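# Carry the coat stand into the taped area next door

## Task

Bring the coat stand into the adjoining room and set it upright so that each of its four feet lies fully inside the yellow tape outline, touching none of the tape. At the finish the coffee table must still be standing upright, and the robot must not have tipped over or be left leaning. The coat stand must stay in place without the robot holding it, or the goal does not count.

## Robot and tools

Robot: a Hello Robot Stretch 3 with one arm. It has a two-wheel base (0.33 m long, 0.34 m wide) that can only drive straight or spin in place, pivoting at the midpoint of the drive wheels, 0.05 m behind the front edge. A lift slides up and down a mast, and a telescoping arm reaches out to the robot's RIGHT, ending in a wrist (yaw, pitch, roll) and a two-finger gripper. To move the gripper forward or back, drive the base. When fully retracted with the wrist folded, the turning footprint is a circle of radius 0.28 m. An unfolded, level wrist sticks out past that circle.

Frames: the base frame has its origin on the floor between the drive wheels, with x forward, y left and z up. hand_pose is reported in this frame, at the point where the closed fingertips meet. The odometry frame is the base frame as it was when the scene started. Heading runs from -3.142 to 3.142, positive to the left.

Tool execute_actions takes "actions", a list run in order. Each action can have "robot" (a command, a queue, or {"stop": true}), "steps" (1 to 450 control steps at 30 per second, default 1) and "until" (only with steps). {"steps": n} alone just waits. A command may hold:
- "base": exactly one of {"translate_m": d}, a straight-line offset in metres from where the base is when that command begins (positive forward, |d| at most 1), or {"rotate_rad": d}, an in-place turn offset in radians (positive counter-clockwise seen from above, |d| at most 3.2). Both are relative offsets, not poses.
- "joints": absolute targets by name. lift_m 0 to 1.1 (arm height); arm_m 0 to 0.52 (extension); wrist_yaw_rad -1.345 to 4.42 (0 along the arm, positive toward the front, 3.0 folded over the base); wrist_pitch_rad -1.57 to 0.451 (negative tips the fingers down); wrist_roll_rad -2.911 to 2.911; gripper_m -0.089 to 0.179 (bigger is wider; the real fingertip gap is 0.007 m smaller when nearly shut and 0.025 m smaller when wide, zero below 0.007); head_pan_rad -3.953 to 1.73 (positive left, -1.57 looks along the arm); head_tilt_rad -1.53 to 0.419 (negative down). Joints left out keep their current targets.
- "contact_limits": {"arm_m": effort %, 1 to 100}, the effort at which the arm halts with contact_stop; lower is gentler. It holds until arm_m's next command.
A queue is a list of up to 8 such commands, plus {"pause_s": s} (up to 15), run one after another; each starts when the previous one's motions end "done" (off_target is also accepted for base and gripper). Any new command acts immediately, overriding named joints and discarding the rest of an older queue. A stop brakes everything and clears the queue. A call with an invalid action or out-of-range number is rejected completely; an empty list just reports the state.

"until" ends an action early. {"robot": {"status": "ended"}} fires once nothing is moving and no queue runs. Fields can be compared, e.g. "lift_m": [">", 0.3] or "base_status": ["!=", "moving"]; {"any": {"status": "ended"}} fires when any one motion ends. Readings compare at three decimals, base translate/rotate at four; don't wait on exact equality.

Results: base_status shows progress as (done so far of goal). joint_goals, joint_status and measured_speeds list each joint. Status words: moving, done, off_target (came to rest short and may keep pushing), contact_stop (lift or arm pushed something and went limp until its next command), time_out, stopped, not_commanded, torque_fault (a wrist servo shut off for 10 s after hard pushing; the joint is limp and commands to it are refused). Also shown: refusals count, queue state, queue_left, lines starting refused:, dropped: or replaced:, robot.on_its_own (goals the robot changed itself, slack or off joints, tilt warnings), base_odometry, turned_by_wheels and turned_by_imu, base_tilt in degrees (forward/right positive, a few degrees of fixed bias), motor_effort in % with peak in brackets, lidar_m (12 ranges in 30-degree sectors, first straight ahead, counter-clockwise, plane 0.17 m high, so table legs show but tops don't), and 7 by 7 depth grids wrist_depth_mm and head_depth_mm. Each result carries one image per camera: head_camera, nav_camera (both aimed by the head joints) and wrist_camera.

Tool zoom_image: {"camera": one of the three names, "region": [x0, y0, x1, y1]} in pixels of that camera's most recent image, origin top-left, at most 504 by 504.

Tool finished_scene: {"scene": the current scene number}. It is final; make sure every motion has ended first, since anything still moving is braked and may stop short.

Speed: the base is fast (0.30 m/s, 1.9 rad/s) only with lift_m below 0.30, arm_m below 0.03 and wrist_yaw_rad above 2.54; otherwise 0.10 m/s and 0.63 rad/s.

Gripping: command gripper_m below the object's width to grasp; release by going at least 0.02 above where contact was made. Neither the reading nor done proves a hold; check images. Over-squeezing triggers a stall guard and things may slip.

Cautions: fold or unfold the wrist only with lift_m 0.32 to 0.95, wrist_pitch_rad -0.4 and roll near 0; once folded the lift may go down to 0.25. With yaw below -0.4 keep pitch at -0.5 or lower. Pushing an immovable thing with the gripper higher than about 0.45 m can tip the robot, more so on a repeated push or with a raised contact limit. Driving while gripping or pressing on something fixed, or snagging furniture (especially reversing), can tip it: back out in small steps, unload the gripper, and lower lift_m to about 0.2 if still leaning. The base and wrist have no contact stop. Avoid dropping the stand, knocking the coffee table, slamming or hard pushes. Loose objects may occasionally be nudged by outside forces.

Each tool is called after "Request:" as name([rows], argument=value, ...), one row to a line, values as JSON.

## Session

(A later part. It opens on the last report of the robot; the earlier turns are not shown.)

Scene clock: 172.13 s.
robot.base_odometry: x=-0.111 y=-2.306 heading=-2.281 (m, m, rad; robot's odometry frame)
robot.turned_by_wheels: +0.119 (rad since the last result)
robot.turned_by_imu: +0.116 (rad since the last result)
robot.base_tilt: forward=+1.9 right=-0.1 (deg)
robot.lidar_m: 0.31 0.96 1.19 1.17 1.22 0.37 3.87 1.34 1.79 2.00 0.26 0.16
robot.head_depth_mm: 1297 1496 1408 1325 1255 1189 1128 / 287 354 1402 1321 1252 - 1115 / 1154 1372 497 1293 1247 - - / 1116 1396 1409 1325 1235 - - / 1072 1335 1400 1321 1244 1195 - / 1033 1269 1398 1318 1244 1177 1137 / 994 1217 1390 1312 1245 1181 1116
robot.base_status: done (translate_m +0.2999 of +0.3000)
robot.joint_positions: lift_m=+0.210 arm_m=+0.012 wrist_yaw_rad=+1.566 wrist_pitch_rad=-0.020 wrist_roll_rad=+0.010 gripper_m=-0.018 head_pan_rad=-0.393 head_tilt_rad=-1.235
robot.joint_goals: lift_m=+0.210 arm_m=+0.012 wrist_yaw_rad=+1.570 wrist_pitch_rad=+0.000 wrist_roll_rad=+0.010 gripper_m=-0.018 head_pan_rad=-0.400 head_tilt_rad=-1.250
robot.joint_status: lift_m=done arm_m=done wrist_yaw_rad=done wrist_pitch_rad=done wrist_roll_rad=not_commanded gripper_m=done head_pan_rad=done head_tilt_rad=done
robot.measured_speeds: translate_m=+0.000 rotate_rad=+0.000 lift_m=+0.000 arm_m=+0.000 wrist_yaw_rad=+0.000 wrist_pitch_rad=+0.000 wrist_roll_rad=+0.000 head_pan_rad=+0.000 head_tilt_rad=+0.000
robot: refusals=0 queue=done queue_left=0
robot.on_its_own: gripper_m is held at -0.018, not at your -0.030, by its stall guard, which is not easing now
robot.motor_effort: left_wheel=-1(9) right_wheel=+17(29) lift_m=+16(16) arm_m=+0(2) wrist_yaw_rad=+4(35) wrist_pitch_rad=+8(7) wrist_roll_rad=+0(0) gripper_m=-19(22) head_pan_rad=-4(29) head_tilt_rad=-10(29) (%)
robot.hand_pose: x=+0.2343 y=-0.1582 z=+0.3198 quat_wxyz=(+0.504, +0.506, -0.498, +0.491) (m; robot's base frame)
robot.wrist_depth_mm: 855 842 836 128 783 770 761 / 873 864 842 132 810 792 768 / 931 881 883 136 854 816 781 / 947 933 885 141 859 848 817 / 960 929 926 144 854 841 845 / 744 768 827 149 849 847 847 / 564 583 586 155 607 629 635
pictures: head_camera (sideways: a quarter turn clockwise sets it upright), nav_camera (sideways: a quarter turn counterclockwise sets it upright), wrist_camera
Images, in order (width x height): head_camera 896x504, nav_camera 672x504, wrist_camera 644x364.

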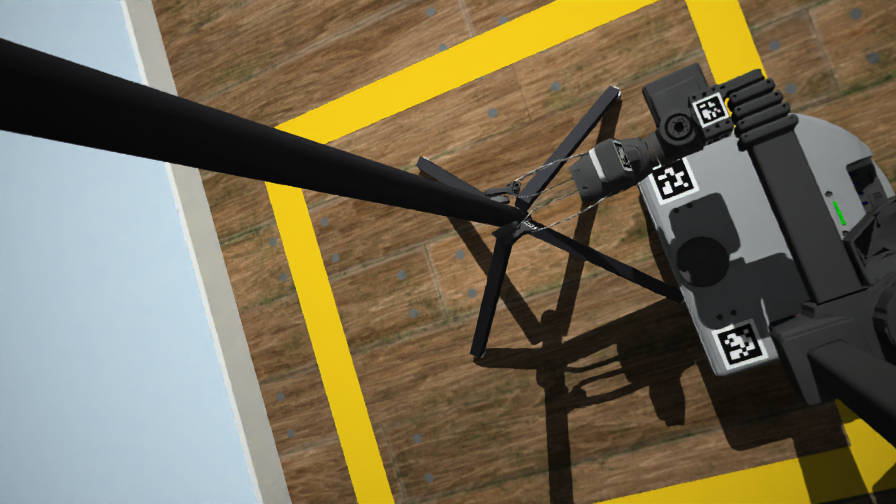

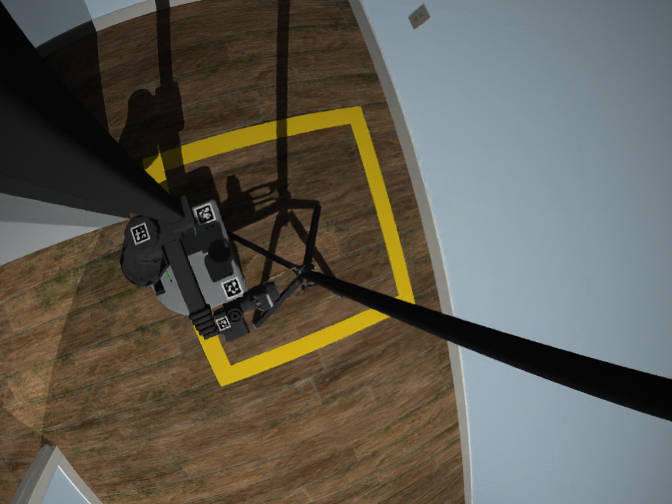

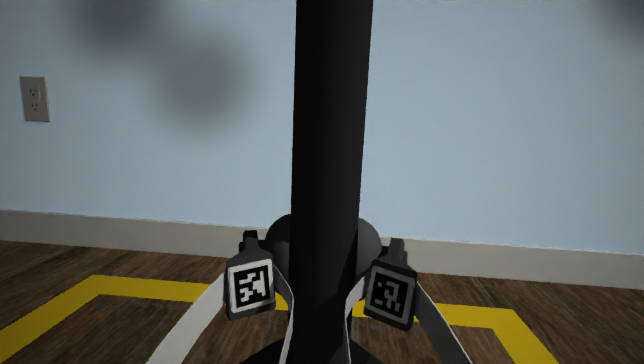

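Request:
execute_actions([
  {"robot":[{"joints":{"gripper_m":0.1}},{"base":{"translate_m":-0.12}}],"steps":450,"until":{"robot":{"status":"ended"}}},
])

Request:
finished_scene(scene=1)

Scene clock: 180.23 s.
robot.base_odometry: x=-0.033 y=-2.215 heading=-2.281 (m, m, rad; robot's odometry frame)
robot.turned_by_wheels: +0.000 (rad since the last result)
robot.turned_by_imu: +0.000 (rad since the last result)
robot.base_tilt: forward=+2.0 right=+0.0 (deg)
robot.lidar_m: 0.27 1.10 1.20 1.17 0.29 0.34 3.75 1.23 1.61 2.00 1.42 0.27
robot.head_depth_mm: 1445 1512 1415 1325 1253 1190 1128 / 1383 1508 1405 1321 1252 - 1117 / 1293 1486 1403 1332 1260 - - / 433 549 1367 1293 1244 - - / 1214 1459 1401 1310 1241 1201 - / 1170 1429 1397 1312 1246 1182 1136 / 1127 1383 1401 1319 1241 1180 1117
robot.base_status: done (translate_m -0.1200 of -0.1200)
robot.joint_positions: lift_m=+0.210 arm_m=+0.012 wrist_yaw_rad=+1.568 wrist_pitch_rad=-0.020 wrist_roll_rad=+0.010 gripper_m=+0.100 head_pan_rad=-0.393 head_tilt_rad=-1.235
robot.joint_goals: lift_m=+0.210 arm_m=+0.012 wrist_yaw_rad=+1.570 wrist_pitch_rad=+0.000 wrist_roll_rad=+0.010 gripper_m=+0.100 head_pan_rad=-0.400 head_tilt_rad=-1.250
robot.joint_status: lift_m=done arm_m=done wrist_yaw_rad=done wrist_pitch_rad=done wrist_roll_rad=not_commanded gripper_m=done head_pan_rad=done head_tilt_rad=done
robot.measured_speeds: translate_m=+0.000 rotate_rad=+0.000 lift_m=+0.000 arm_m=+0.000 wrist_yaw_rad=+0.000 wrist_pitch_rad=+0.000 wrist_roll_rad=+0.000 head_pan_rad=+0.000 head_tilt_rad=+0.000
robot: refusals=0 queue=done queue_left=0
robot.motor_effort: left_wheel=-1(4) right_wheel=+2(19) lift_m=+16(16) arm_m=+0(0) wrist_yaw_rad=+3(5) wrist_pitch_rad=+8(8) wrist_roll_rad=+0(0) gripper_m=+0(84) head_pan_rad=-3(3) head_tilt_rad=-10(11) (%)
robot.hand_pose: x=+0.2343 y=-0.1577 z=+0.3197 quat_wxyz=(+0.504, +0.507, -0.498, +0.492) (m; robot's base frame)
robot.wrist_depth_mm: 991 995 942 933 905 876 845 / - 987 969 941 933 911 865 / - - - 999 947 921 910 / - - - - 996 954 928 / - - - - 998 979 941 / 734 770 755 274 788 835 847 / 565 576 443 546 437 613 635
pictures: head_camera (sideways: a quarter turn clockwise sets it upright), nav_camera (sideways: a quarter turn counterclockwise sets it upright), wrist_camera
Images, in order (width x height): head_camera 896x504, nav_camera 672x504, wrist_camera 644x364.

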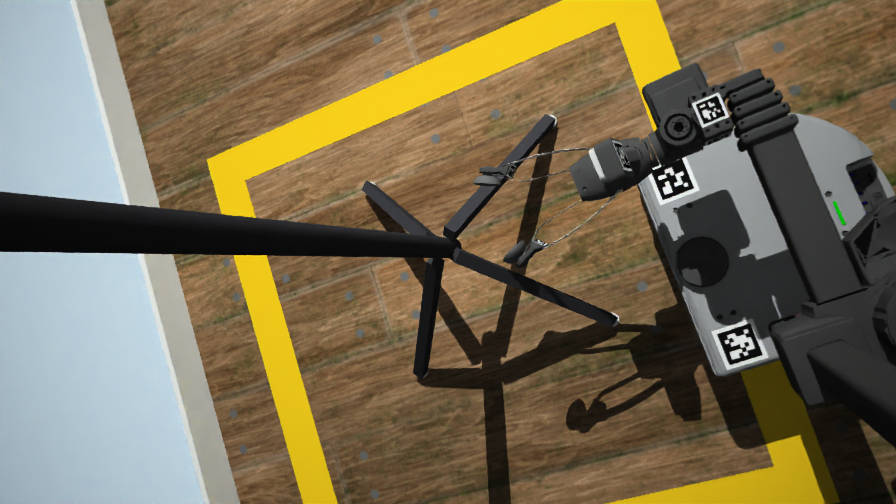

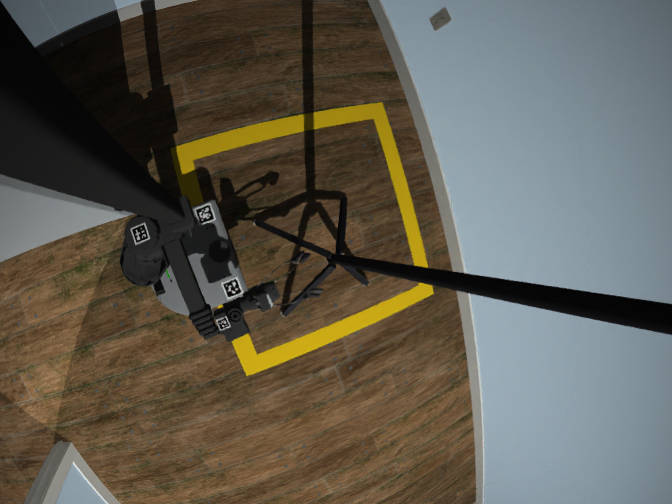

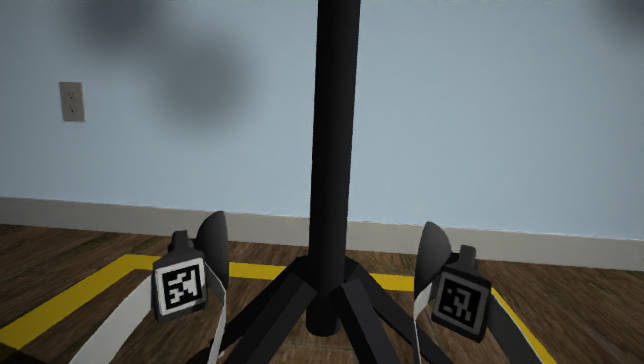

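The scene is finished: the task was done.


## Next scene

The same job, from a new start.

Request:
execute_actions([
  {"robot":{"joints":{"head_tilt_rad":-0.6,"lift_m":0.27}},"steps":100,"until":{"robot":{"status":"ended"}}},
])

Scene clock: 1.27 s.
robot.base_odometry: x=+0.000 y=+0.000 heading=+0.000 (m, m, rad; robot's odometry frame)
robot.turned_by_wheels: +0.000 (rad since the last result)
robot.turned_by_imu: +0.000 (rad since the last result)
robot.base_tilt: forward=+1.9 right=-0.1 (deg)
robot.lidar_m: 1.17 0.77 0.70 0.71 0.88 0.86 0.86 1.07 1.57 1.62 1.82 1.67
robot.head_depth_mm: 1408 1531 1677 1854 1801 1492 1274 / 1453 1589 1746 1955 1791 1493 1270 / 1507 1663 1823 2024 1783 1486 1272 / 1496 1654 1830 2036 1788 1477 1269 / 1250 1356 1504 1665 1725 1471 1265 / 1070 1150 1245 1356 1488 1472 1264 / 932 993 1065 1146 1233 1333 1257
robot.base_status: not_commanded
robot.joint_positions: lift_m=+0.271 arm_m=+0.000 wrist_yaw_rad=+2.856 wrist_pitch_rad=-0.481 wrist_roll_rad=+0.010 gripper_m=+0.037 head_pan_rad=+0.000 head_tilt_rad=-0.592
robot.joint_goals: lift_m=+0.270 arm_m=+0.000 wrist_yaw_rad=+2.856 wrist_pitch_rad=-0.481 wrist_roll_rad=+0.010 gripper_m=+0.037 head_pan_rad=+0.000 head_tilt_rad=-0.600
robot.joint_status: lift_m=done arm_m=not_commanded wrist_yaw_rad=not_commanded wrist_pitch_rad=not_commanded wrist_roll_rad=not_commanded gripper_m=not_commanded head_pan_rad=not_commanded head_tilt_rad=done
robot.measured_speeds: translate_m=+0.000 rotate_rad=+0.000 lift_m=+0.000 arm_m=+0.000 wrist_yaw_rad=+0.000 wrist_pitch_rad=+0.000 wrist_roll_rad=+0.000 head_pan_rad=+0.000 head_tilt_rad=+0.000
robot: refusals=0 queue=done queue_left=0
robot.motor_effort: left_wheel=+0(0) right_wheel=+0(0) lift_m=+12(21) arm_m=-1(1) wrist_yaw_rad=+0(1) wrist_pitch_rad=+5(5) wrist_roll_rad=+0(0) gripper_m=+0(0) head_pan_rad=+1(0) head_tilt_rad=-5(49) (%)
robot.hand_pose: x=+0.0396 y=+0.0623 z=+0.2693 quat_wxyz=(+0.265, +0.707, +0.068, +0.652) (m; robot's base frame)
robot.wrist_depth_mm: - 731 702 686 662 644 608 / - 788 766 748 723 696 664 / 748 820 815 766 771 748 724 / 626 - 643 648 655 657 664 / 532 - 543 533 539 556 544 / 460 - - 460 482 465 473 / - - - 402 391 404 409
pictures: head_camera (sideways: a quarter turn clockwise sets it upright), nav_camera (sideways: a quarter turn counterclockwise sets it upright), wrist_camera
Images, in order (width x height): head_camera 896x504, nav_camera 672x504, wrist_camera 644x364.

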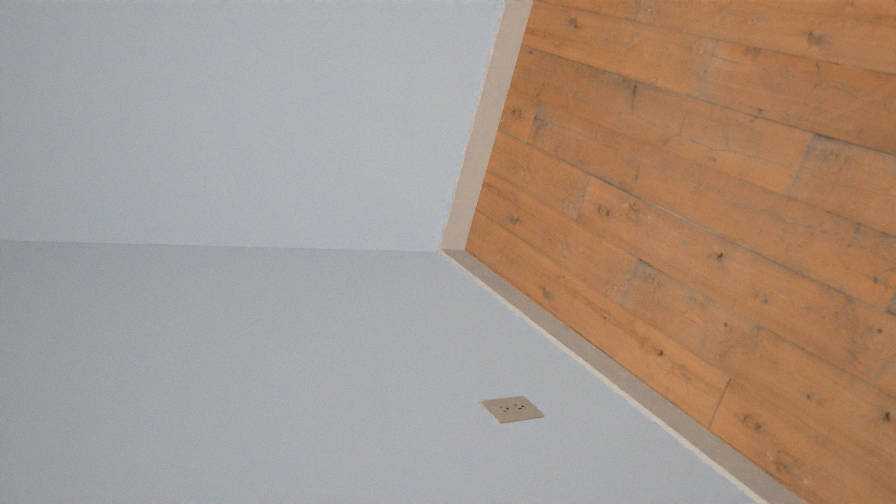

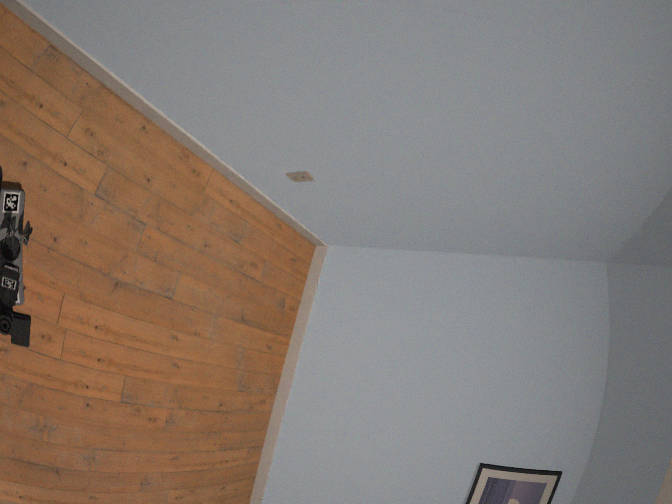

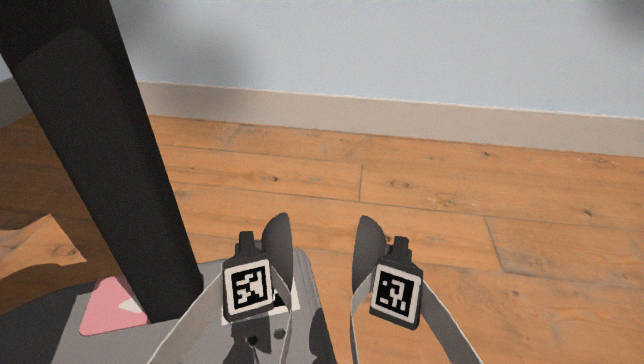

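Request:
execute_actions([
  {"robot":{"base":{"rotate_rad":-1.95}},"steps":200,"until":{"robot":{"status":"ended"}}},
])

Scene clock: 3.90 s.
robot.base_odometry: x=+0.000 y=+0.000 heading=-1.950 (m, m, rad; robot's odometry frame)
robot.turned_by_wheels: -1.950 (rad since the last result)
robot.turned_by_imu: -1.938 (rad since the last result)
robot.base_tilt: forward=+1.9 right=+0.0 (deg)
robot.lidar_m: 1.57 2.37 1.74 1.67 0.99 0.73 0.70 0.73 0.89 0.86 0.89 1.22
robot.head_depth_mm: 2657 2847 2792 2246 1795 1498 1272 / 2649 2935 3078 2260 1802 1487 1272 / 2661 2939 3056 2257 1788 1489 1270 / 2668 2959 3045 2249 1785 1486 1268 / 2652 2941 2877 2159 1785 1474 1260 / 2706 2938 2985 2223 1782 1475 1259 / 2691 3002 2999 2211 1773 1466 1262
robot.base_status: done (rotate_rad -1.9499 of -1.9500)
robot.joint_positions: lift_m=+0.271 arm_m=+0.000 wrist_yaw_rad=+2.856 wrist_pitch_rad=-0.481 wrist_roll_rad=+0.010 gripper_m=+0.037 head_pan_rad=+0.000 head_tilt_rad=-0.593
robot.joint_goals: lift_m=+0.270 arm_m=+0.000 wrist_yaw_rad=+2.856 wrist_pitch_rad=-0.481 wrist_roll_rad=+0.010 gripper_m=+0.037 head_pan_rad=+0.000 head_tilt_rad=-0.600
robot.joint_status: lift_m=done arm_m=not_commanded wrist_yaw_rad=not_commanded wrist_pitch_rad=not_commanded wrist_roll_rad=not_commanded gripper_m=not_commanded head_pan_rad=not_commanded head_tilt_rad=done
robot.measured_speeds: translate_m=+0.000 rotate_rad=+0.000 lift_m=+0.000 arm_m=+0.000 wrist_yaw_rad=+0.000 wrist_pitch_rad=+0.000 wrist_roll_rad=+0.000 head_pan_rad=+0.000 head_tilt_rad=+0.000
robot: refusals=0 queue=done queue_left=0
robot.motor_effort: left_wheel=+1(8) right_wheel=-2(8) lift_m=+12(11) arm_m=-1(1) wrist_yaw_rad=+0(0) wrist_pitch_rad=+5(5) wrist_roll_rad=+0(0) gripper_m=+0(1) head_pan_rad=+0(1) head_tilt_rad=-5(5) (%)
robot.hand_pose: x=+0.0396 y=+0.0623 z=+0.2693 quat_wxyz=(+0.265, +0.707, +0.068, +0.652) (m; robot's base frame)
robot.wrist_depth_mm: - - - - - - - / - - - - - - - / 761 829 790 816 818 825 853 / 635 - 629 649 641 657 659 / 535 - 549 541 538 552 543 / 460 - - 457 475 468 467 / - - - 401 397 405 413
pictures: head_camera (sideways: a quarter turn clockwise sets it upright), nav_camera (sideways: a quarter turn counterclockwise sets it upright), wrist_camera
Images, in order (width x height): head_camera 896x504, nav_camera 672x504, wrist_camera 644x364.

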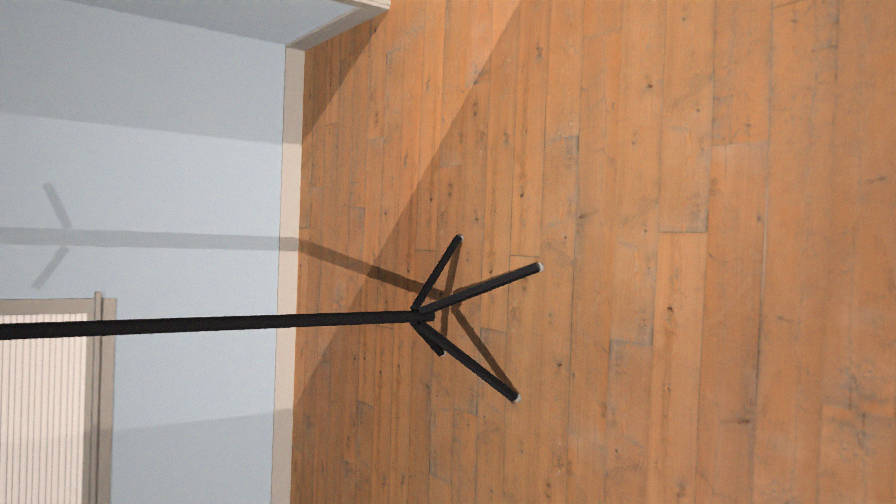

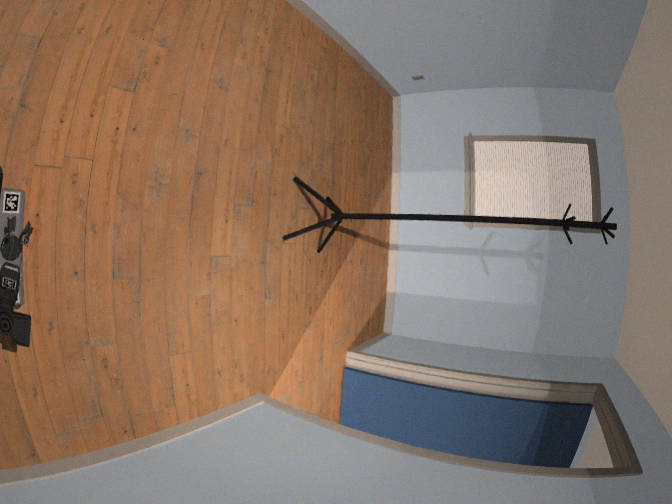

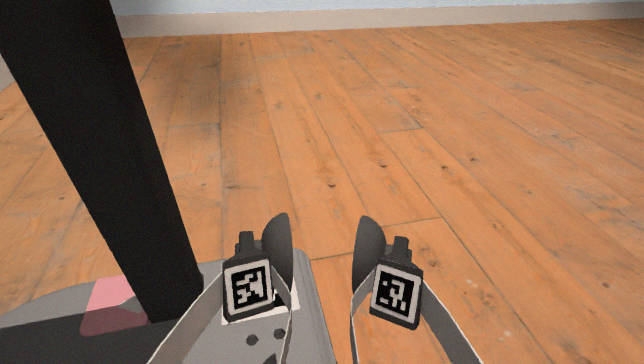

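Request:
execute_actions([
  {"robot":[{"base":{"rotate_rad":0.472}},{"base":{"translate_m":1.0}},{"base":{"translate_m":1.0}},{"base":{"translate_m":0.09}},{"base":{"rotate_rad":-2.08}},{"joints":{"lift_m":0.33,"wrist_pitch_rad":-0.4}},{"joints":{"wrist_yaw_rad":1.57,"head_tilt_rad":-0.75}},{"joints":{"wrist_pitch_rad":0,"lift_m":0.21,"gripper_m":0.12}}],"steps":450,"until":{"robot":{"status":"ended"}}},
  {"steps":400,"until":{"robot":{"status":"ended"}}},
])

Scene clock: 25.87 s.
robot.base_odometry: x=+0.194 y=-2.081 heading=+2.725 (m, m, rad; robot's odometry frame)
robot.turned_by_wheels: -1.608 (rad since the last result)
robot.turned_by_imu: -1.599 (rad since the last result)
robot.base_tilt: forward=+2.0 right=-0.1 (deg)
robot.lidar_m: 0.69 1.78 1.27 1.21 1.05 0.75 0.71 0.73 0.98 2.45 2.64 0.70
robot.head_depth_mm: 672 1812 2080 1882 1585 1358 1195 / 3670 3034 2166 1781 1503 1332 1189 / 3662 3024 2312 1871 1530 1350 1188 / 3633 3002 2301 1872 1569 1325 1188 / 3546 2882 2303 1859 1561 1349 1188 / 1914 2021 2148 1855 1555 1346 1188 / 1624 1818 2081 1851 1556 1342 1185
robot.base_status: done (rotate_rad -2.0799 of -2.0800)
robot.joint_positions: lift_m=+0.211 arm_m=+0.000 wrist_yaw_rad=+1.572 wrist_pitch_rad=-0.022 wrist_roll_rad=+0.010 gripper_m=+0.120 head_pan_rad=+0.000 head_tilt_rad=-0.740
robot.joint_goals: lift_m=+0.210 arm_m=+0.000 wrist_yaw_rad=+1.570 wrist_pitch_rad=+0.000 wrist_roll_rad=+0.010 gripper_m=+0.120 head_pan_rad=+0.000 head_tilt_rad=-0.750
robot.joint_status: lift_m=done arm_m=not_commanded wrist_yaw_rad=done wrist_pitch_rad=done wrist_roll_rad=not_commanded gripper_m=done head_pan_rad=not_commanded head_tilt_rad=done
robot.measured_speeds: translate_m=+0.000 rotate_rad=+0.000 lift_m=+0.000 arm_m=+0.000 wrist_yaw_rad=+0.000 wrist_pitch_rad=+0.000 wrist_roll_rad=+0.000 head_pan_rad=+0.000 head_tilt_rad=+0.000
robot: refusals=0 queue=done queue_left=0
robot.motor_effort: left_wheel=+1(8) right_wheel=-2(9) lift_m=+12(33) arm_m=-2(1) wrist_yaw_rad=-2(4) wrist_pitch_rad=+8(10) wrist_roll_rad=+0(0) gripper_m=+0(80) head_pan_rad=+0(0) head_tilt_rad=-6(26) (%)
robot.hand_pose: x=+0.2343 y=-0.1447 z=+0.3195 quat_wxyz=(+0.503, +0.508, -0.496, +0.492) (m; robot's base frame)
robot.wrist_depth_mm: - - - - - - - / - - - - - - - / - - - - - - - / - - - - - - - / - - - - - - - / 707 783 690 749 729 835 786 / 570 540 577 587 574 574 603
pictures: head_camera (sideways: a quarter turn clockwise sets it upright), nav_camera (sideways: a quarter turn counterclockwise sets it upright), wrist_camera
Images, in order (width x height): head_camera 896x504, nav_camera 672x504, wrist_camera 644x364.

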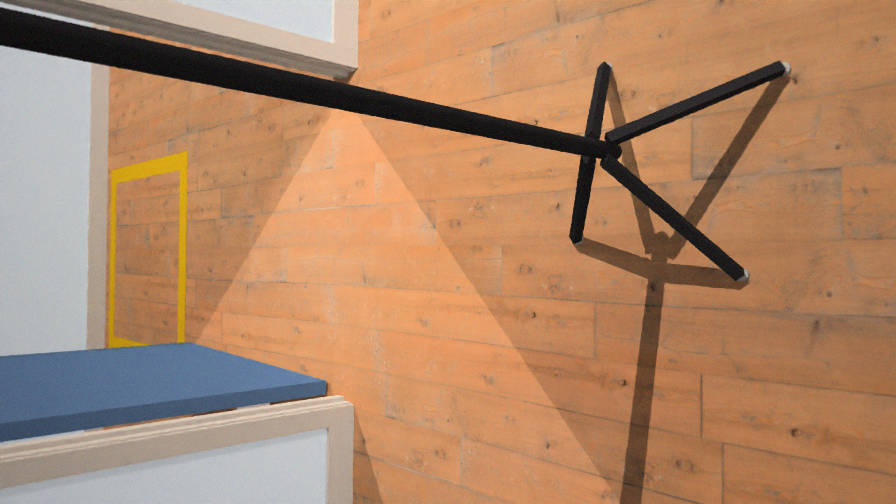

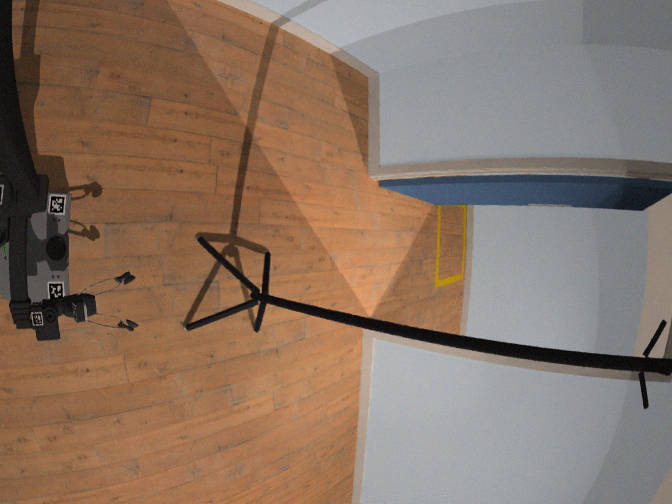

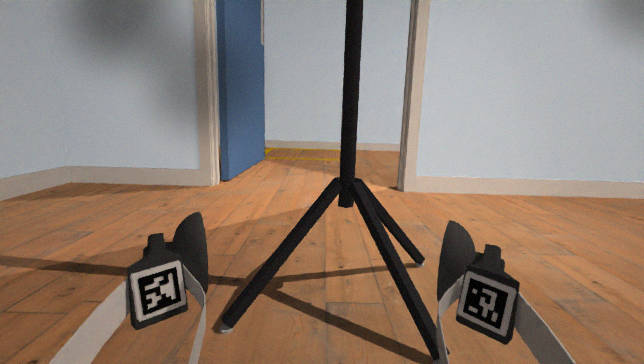

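Request:
execute_actions([
  {"robot":{"base":{"translate_m":0.48},"joints":{"arm_m":0.04,"head_tilt_rad":-1.0}},"steps":400,"until":{"robot":{"status":"ended"}}},
])

Scene clock: 32.33 s.
robot.base_odometry: x=-0.245 y=-1.887 heading=+2.725 (m, m, rad; robot's odometry frame)
robot.turned_by_wheels: +0.000 (rad since the last result)
robot.turned_by_imu: -0.001 (rad since the last result)
robot.base_tilt: forward=+1.9 right=-0.1 (deg)
robot.lidar_m: 0.38 1.40 1.29 1.22 1.26 1.25 1.19 1.23 1.64 2.55 0.30 0.22
robot.head_depth_mm: 2315 1977 1711 1515 1299 1231 1128 / 2308 1967 1712 1510 1354 1183 1136 / 2307 1956 1707 1515 1360 1221 1124 / 2284 1956 1703 1511 1357 1227 1117 / 2291 1950 1705 1518 1356 1230 1128 / 1930 1884 1709 1507 1352 1225 1122 / 1419 1589 1690 1506 1354 1227 1120
robot.base_status: done (translate_m +0.4800 of +0.4800)
robot.joint_positions: lift_m=+0.211 arm_m=+0.040 wrist_yaw_rad=+1.571 wrist_pitch_rad=-0.022 wrist_roll_rad=+0.010 gripper_m=+0.120 head_pan_rad=+0.000 head_tilt_rad=-0.988
robot.joint_goals: lift_m=+0.210 arm_m=+0.040 wrist_yaw_rad=+1.570 wrist_pitch_rad=+0.000 wrist_roll_rad=+0.010 gripper_m=+0.120 head_pan_rad=+0.000 head_tilt_rad=-1.000
robot.joint_status: lift_m=done arm_m=done wrist_yaw_rad=done wrist_pitch_rad=done wrist_roll_rad=not_commanded gripper_m=done head_pan_rad=not_commanded head_tilt_rad=done
robot.measured_speeds: translate_m=+0.000 rotate_rad=+0.000 lift_m=+0.000 arm_m=+0.000 wrist_yaw_rad=+0.000 wrist_pitch_rad=+0.000 wrist_roll_rad=+0.000 head_pan_rad=+0.000 head_tilt_rad=+0.000
robot: refusals=0 queue=done queue_left=0
robot.motor_effort: left_wheel=+2(5) right_wheel=-3(3) lift_m=+12(12) arm_m=+4(4) wrist_yaw_rad=-1(3) wrist_pitch_rad=+9(8) wrist_roll_rad=+0(0) gripper_m=+0(0) head_pan_rad=+0(0) head_tilt_rad=-8(35) (%)
robot.hand_pose: x=+0.2343 y=-0.1846 z=+0.3195 quat_wxyz=(+0.503, +0.508, -0.496, +0.492) (m; robot's base frame)
robot.wrist_depth_mm: - - - 180 - - - / - - - 186 - - - / - - - 191 - - - / - - - 198 - - - / - - - 203 - - - / 716 763 754 209 760 841 793 / 581 545 535 207 564 566 602
pictures: head_camera (sideways: a quarter turn clockwise sets it upright), nav_camera (sideways: a quarter turn counterclockwise sets it upright), wrist_camera
Images, in order (width x height): head_camera 896x504, nav_camera 672x504, wrist_camera 644x364.

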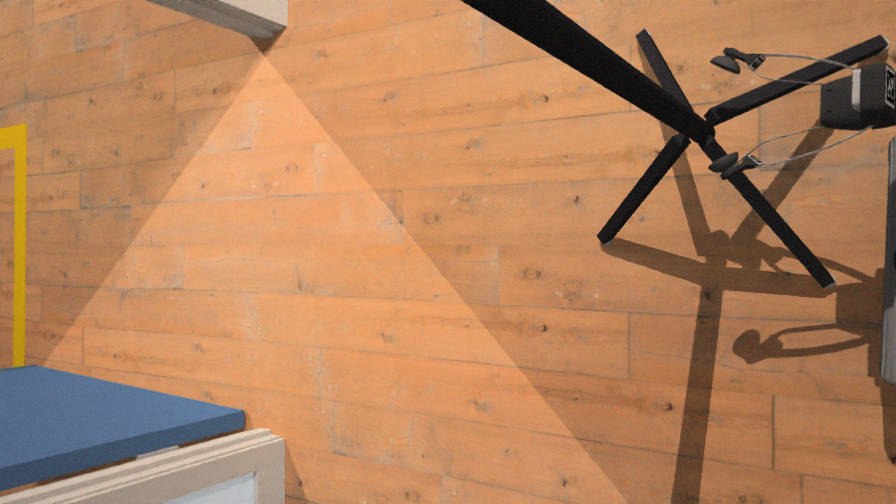

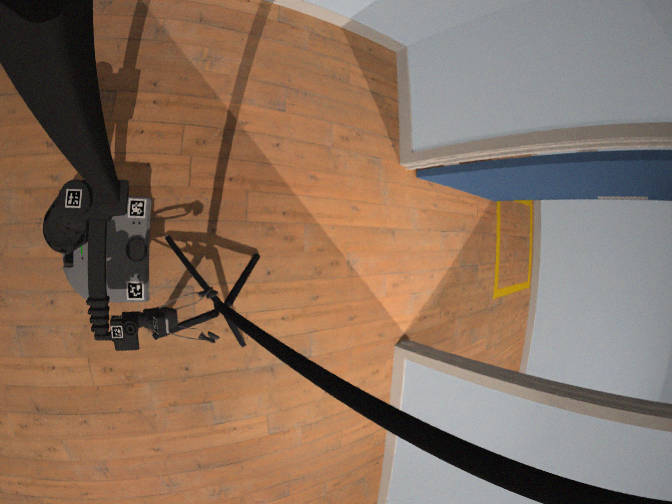

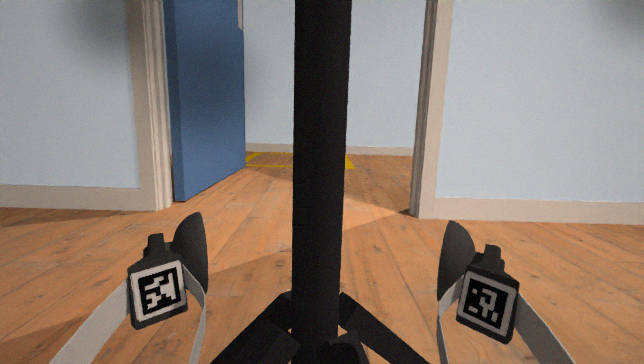

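Request:
execute_actions([
  {"robot":[{"base":{"rotate_rad":0.05},"joints":{"arm_m":0.05}},{"base":{"translate_m":0.04}},{"joints":{"gripper_m":-0.02}},{"base":{"translate_m":1.0}},{"base":{"translate_m":0.4}}],"steps":450,"until":{"robot":{"status":"ended"}}},
  {"steps":400,"until":{"robot":{"status":"ended"}}},
])

Scene clock: 53.87 s.
robot.base_odometry: x=-1.590 y=-1.371 heading=+2.775 (m, m, rad; robot's odometry frame)
robot.turned_by_wheels: +0.050 (rad since the last result)
robot.turned_by_imu: +0.048 (rad since the last result)
robot.base_tilt: forward=+1.9 right=-0.1 (deg)
robot.lidar_m: 2.14 0.51 0.39 0.38 1.25 1.74 2.64 2.74 2.66 0.58 0.29 0.18
robot.head_depth_mm: 2078 1965 1702 1505 1356 1198 1128 / 2106 1951 1701 1502 1356 1237 1139 / 2093 1959 1702 1513 1352 1210 1118 / 2112 1942 1701 1517 1352 1226 1128 / 2124 1957 1696 1501 1354 1225 1131 / 2127 1937 1608 1465 1351 1227 1125 / 996 1020 1060 1101 1141 1179 1113
robot.base_status: done (translate_m +0.4000 of +0.4000)
robot.joint_positions: lift_m=+0.210 arm_m=+0.050 wrist_yaw_rad=+1.567 wrist_pitch_rad=-0.022 wrist_roll_rad=+0.007 gripper_m=-0.016 head_pan_rad=+0.000 head_tilt_rad=-0.990
robot.joint_goals: lift_m=+0.210 arm_m=+0.050 wrist_yaw_rad=+1.570 wrist_pitch_rad=+0.000 wrist_roll_rad=+0.007 gripper_m=-0.017 head_pan_rad=+0.000 head_tilt_rad=-1.000
robot.joint_status: lift_m=done arm_m=done wrist_yaw_rad=done wrist_pitch_rad=done wrist_roll_rad=not_commanded gripper_m=done head_pan_rad=not_commanded head_tilt_rad=done
robot.measured_speeds: translate_m=+0.000 rotate_rad=+0.000 lift_m=+0.000 arm_m=+0.000 wrist_yaw_rad=+0.000 wrist_pitch_rad=+0.000 wrist_roll_rad=+0.000 head_pan_rad=+0.000 head_tilt_rad=+0.000
robot: refusals=0 queue=done queue_left=0
robot.motor_effort: left_wheel=-1(15) right_wheel=+1(31) lift_m=+15(15) arm_m=-1(4) wrist_yaw_rad=+3(39) wrist_pitch_rad=+9(11) wrist_roll_rad=+2(5) gripper_m=-19(95) head_pan_rad=+0(0) head_tilt_rad=-7(9) (%)
robot.hand_pose: x=+0.2343 y=-0.1959 z=+0.3194 quat_wxyz=(+0.505, +0.506, -0.497, +0.492) (m; robot's base frame)
robot.wrist_depth_mm: 612 865 - 129 - - - / 622 881 - 133 - - - / 626 882 - 137 - - - / 646 892 - 142 - - - / 640 873 - 144 - - - / 650 739 776 150 778 787 802 / 565 565 574 157 559 597 601
pictures: head_camera (sideways: a quarter turn clockwise sets it upright), nav_camera (sideways: a quarter turn counterclockwise sets it upright), wrist_camera
Images, in order (width x height): head_camera 896x504, nav_camera 672x504, wrist_camera 644x364.

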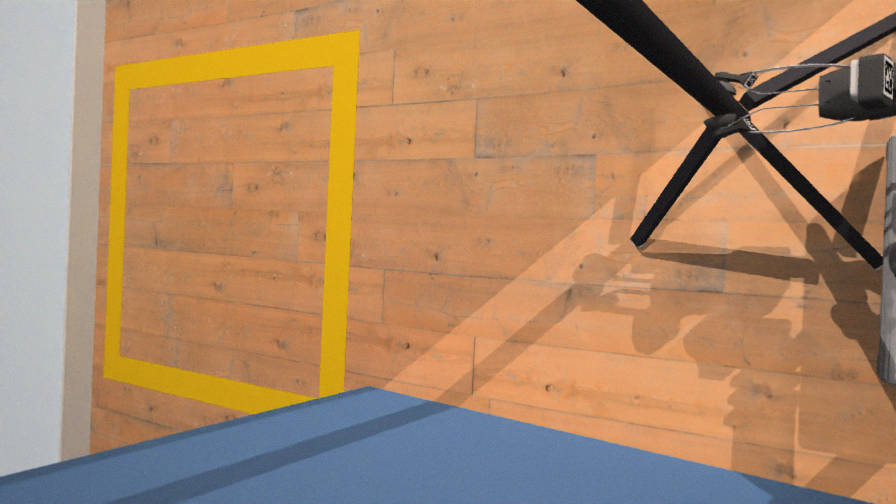

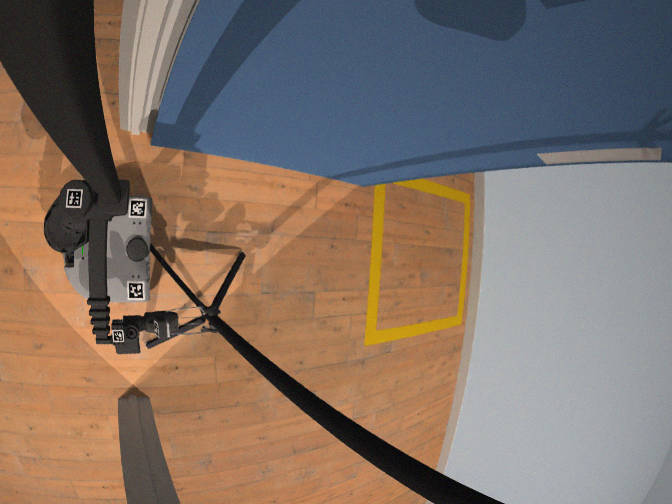

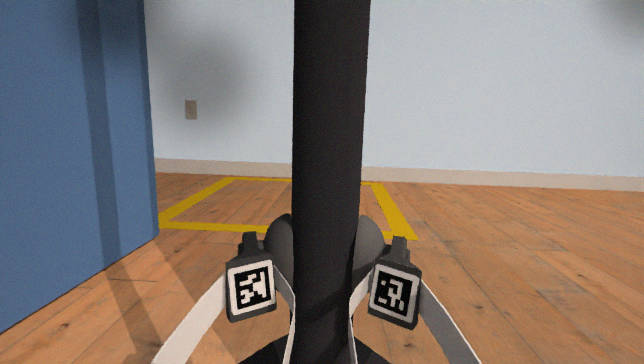

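Request:
execute_actions([
  {"robot":[{"base":{"rotate_rad":0.05}},{"base":{"translate_m":1.0}},{"base":{"translate_m":0.3},"joints":{"head_pan_rad":-0.4,"head_tilt_rad":-1.25}},{"joints":{"gripper_m":0.1}},{"base":{"translate_m":-0.1}}],"steps":450,"until":{"robot":{"status":"ended"}}},
  {"steps":400,"until":{"robot":{"status":"ended"}}},
])

Scene clock: 75.80 s.
robot.base_odometry: x=-2.730 y=-0.997 heading=+2.825 (m, m, rad; robot's odometry frame)
robot.turned_by_wheels: +0.050 (rad since the last result)
robot.turned_by_imu: +0.047 (rad since the last result)
robot.base_tilt: forward=+1.9 right=-0.1 (deg)
robot.lidar_m: 0.42 0.99 1.15 1.13 0.36 0.42 3.83 1.37 1.81 2.02 0.35 0.26
robot.head_depth_mm: 1280 1499 1417 1335 1260 1188 1130 / 1130 1485 1413 1332 1261 - 1125 / 1123 562 1377 1303 1259 - - / 1141 1421 1419 1322 1249 - - / 1099 1377 1418 1336 1256 1209 - / 1063 1317 1417 1335 1262 1190 1140 / 1026 1256 1419 1334 1265 1196 1134
robot.base_status: done (translate_m -0.1000 of -0.1000)
robot.joint_positions: lift_m=+0.210 arm_m=+0.050 wrist_yaw_rad=+1.568 wrist_pitch_rad=-0.022 wrist_roll_rad=+0.007 gripper_m=+0.100 head_pan_rad=-0.393 head_tilt_rad=-1.235
robot.joint_goals: lift_m=+0.210 arm_m=+0.050 wrist_yaw_rad=+1.570 wrist_pitch_rad=+0.000 wrist_roll_rad=+0.007 gripper_m=+0.100 head_pan_rad=-0.400 head_tilt_rad=-1.250
robot.joint_status: lift_m=done arm_m=done wrist_yaw_rad=done wrist_pitch_rad=done wrist_roll_rad=not_commanded gripper_m=done head_pan_rad=done head_tilt_rad=done
robot.measured_speeds: translate_m=+0.000 rotate_rad=+0.000 lift_m=+0.000 arm_m=+0.000 wrist_yaw_rad=+0.000 wrist_pitch_rad=+0.000 wrist_roll_rad=+0.000 head_pan_rad=+0.000 head_tilt_rad=+0.000
robot: refusals=0 queue=done queue_left=0
robot.motor_effort: left_wheel=-1(15) right_wheel=+1(33) lift_m=+15(15) arm_m=-1(1) wrist_yaw_rad=+1(49) wrist_pitch_rad=+8(11) wrist_roll_rad=+2(5) gripper_m=+0(82) head_pan_rad=-3(29) head_tilt_rad=-10(36) (%)
robot.hand_pose: x=+0.2343 y=-0.1957 z=+0.3194 quat_wxyz=(+0.505, +0.507, -0.496, +0.492) (m; robot's base frame)
robot.wrist_depth_mm: 853 827 810 771 767 740 754 / 853 853 828 806 784 752 730 / 885 878 837 809 807 801 757 / 905 898 887 251 832 803 797 / 916 919 886 853 832 819 799 / 725 768 738 255 764 802 822 / 562 566 430 259 375 577 597
pictures: head_camera (sideways: a quarter turn clockwise sets it upright), nav_camera (sideways: a quarter turn counterclockwise sets it upright), wrist_camera
Images, in order (width x height): head_camera 896x504, nav_camera 672x504, wrist_camera 644x364.

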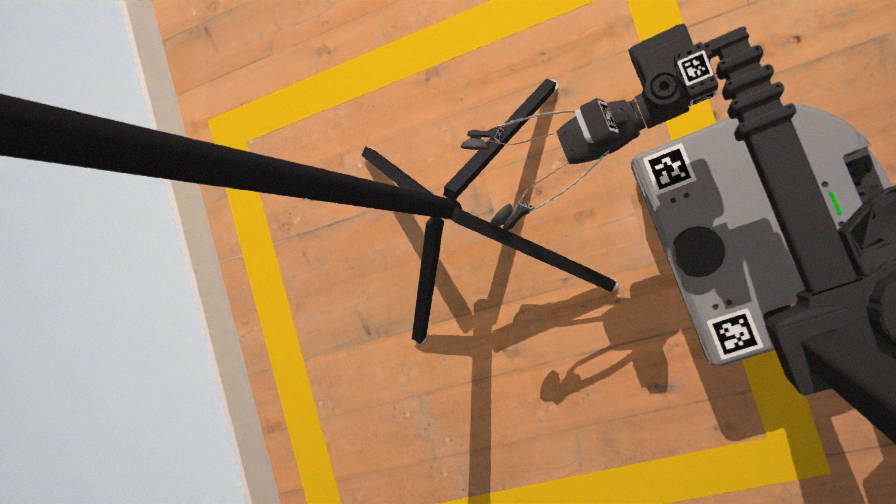

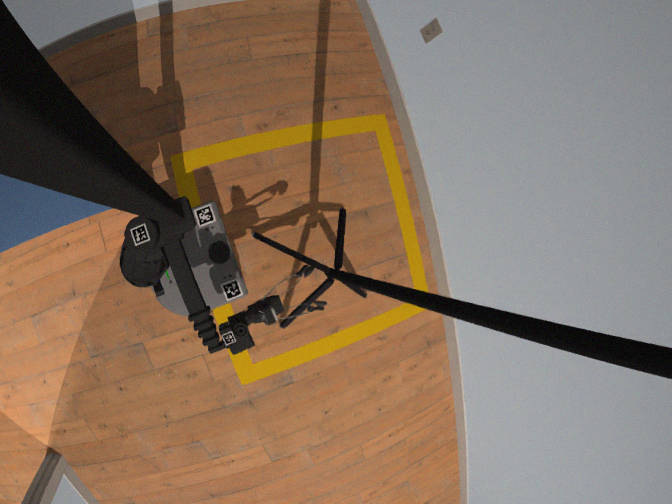

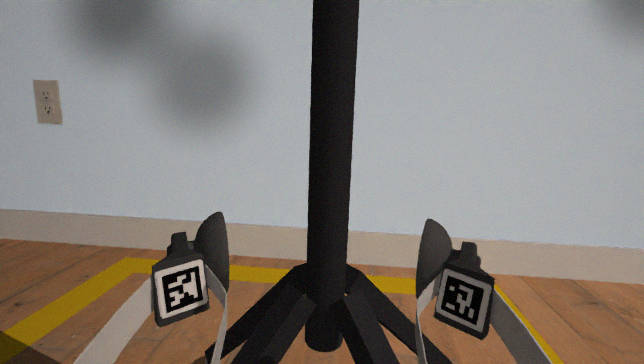

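Request:
finished_scene(scene=2)

The scene is finished: the task was done.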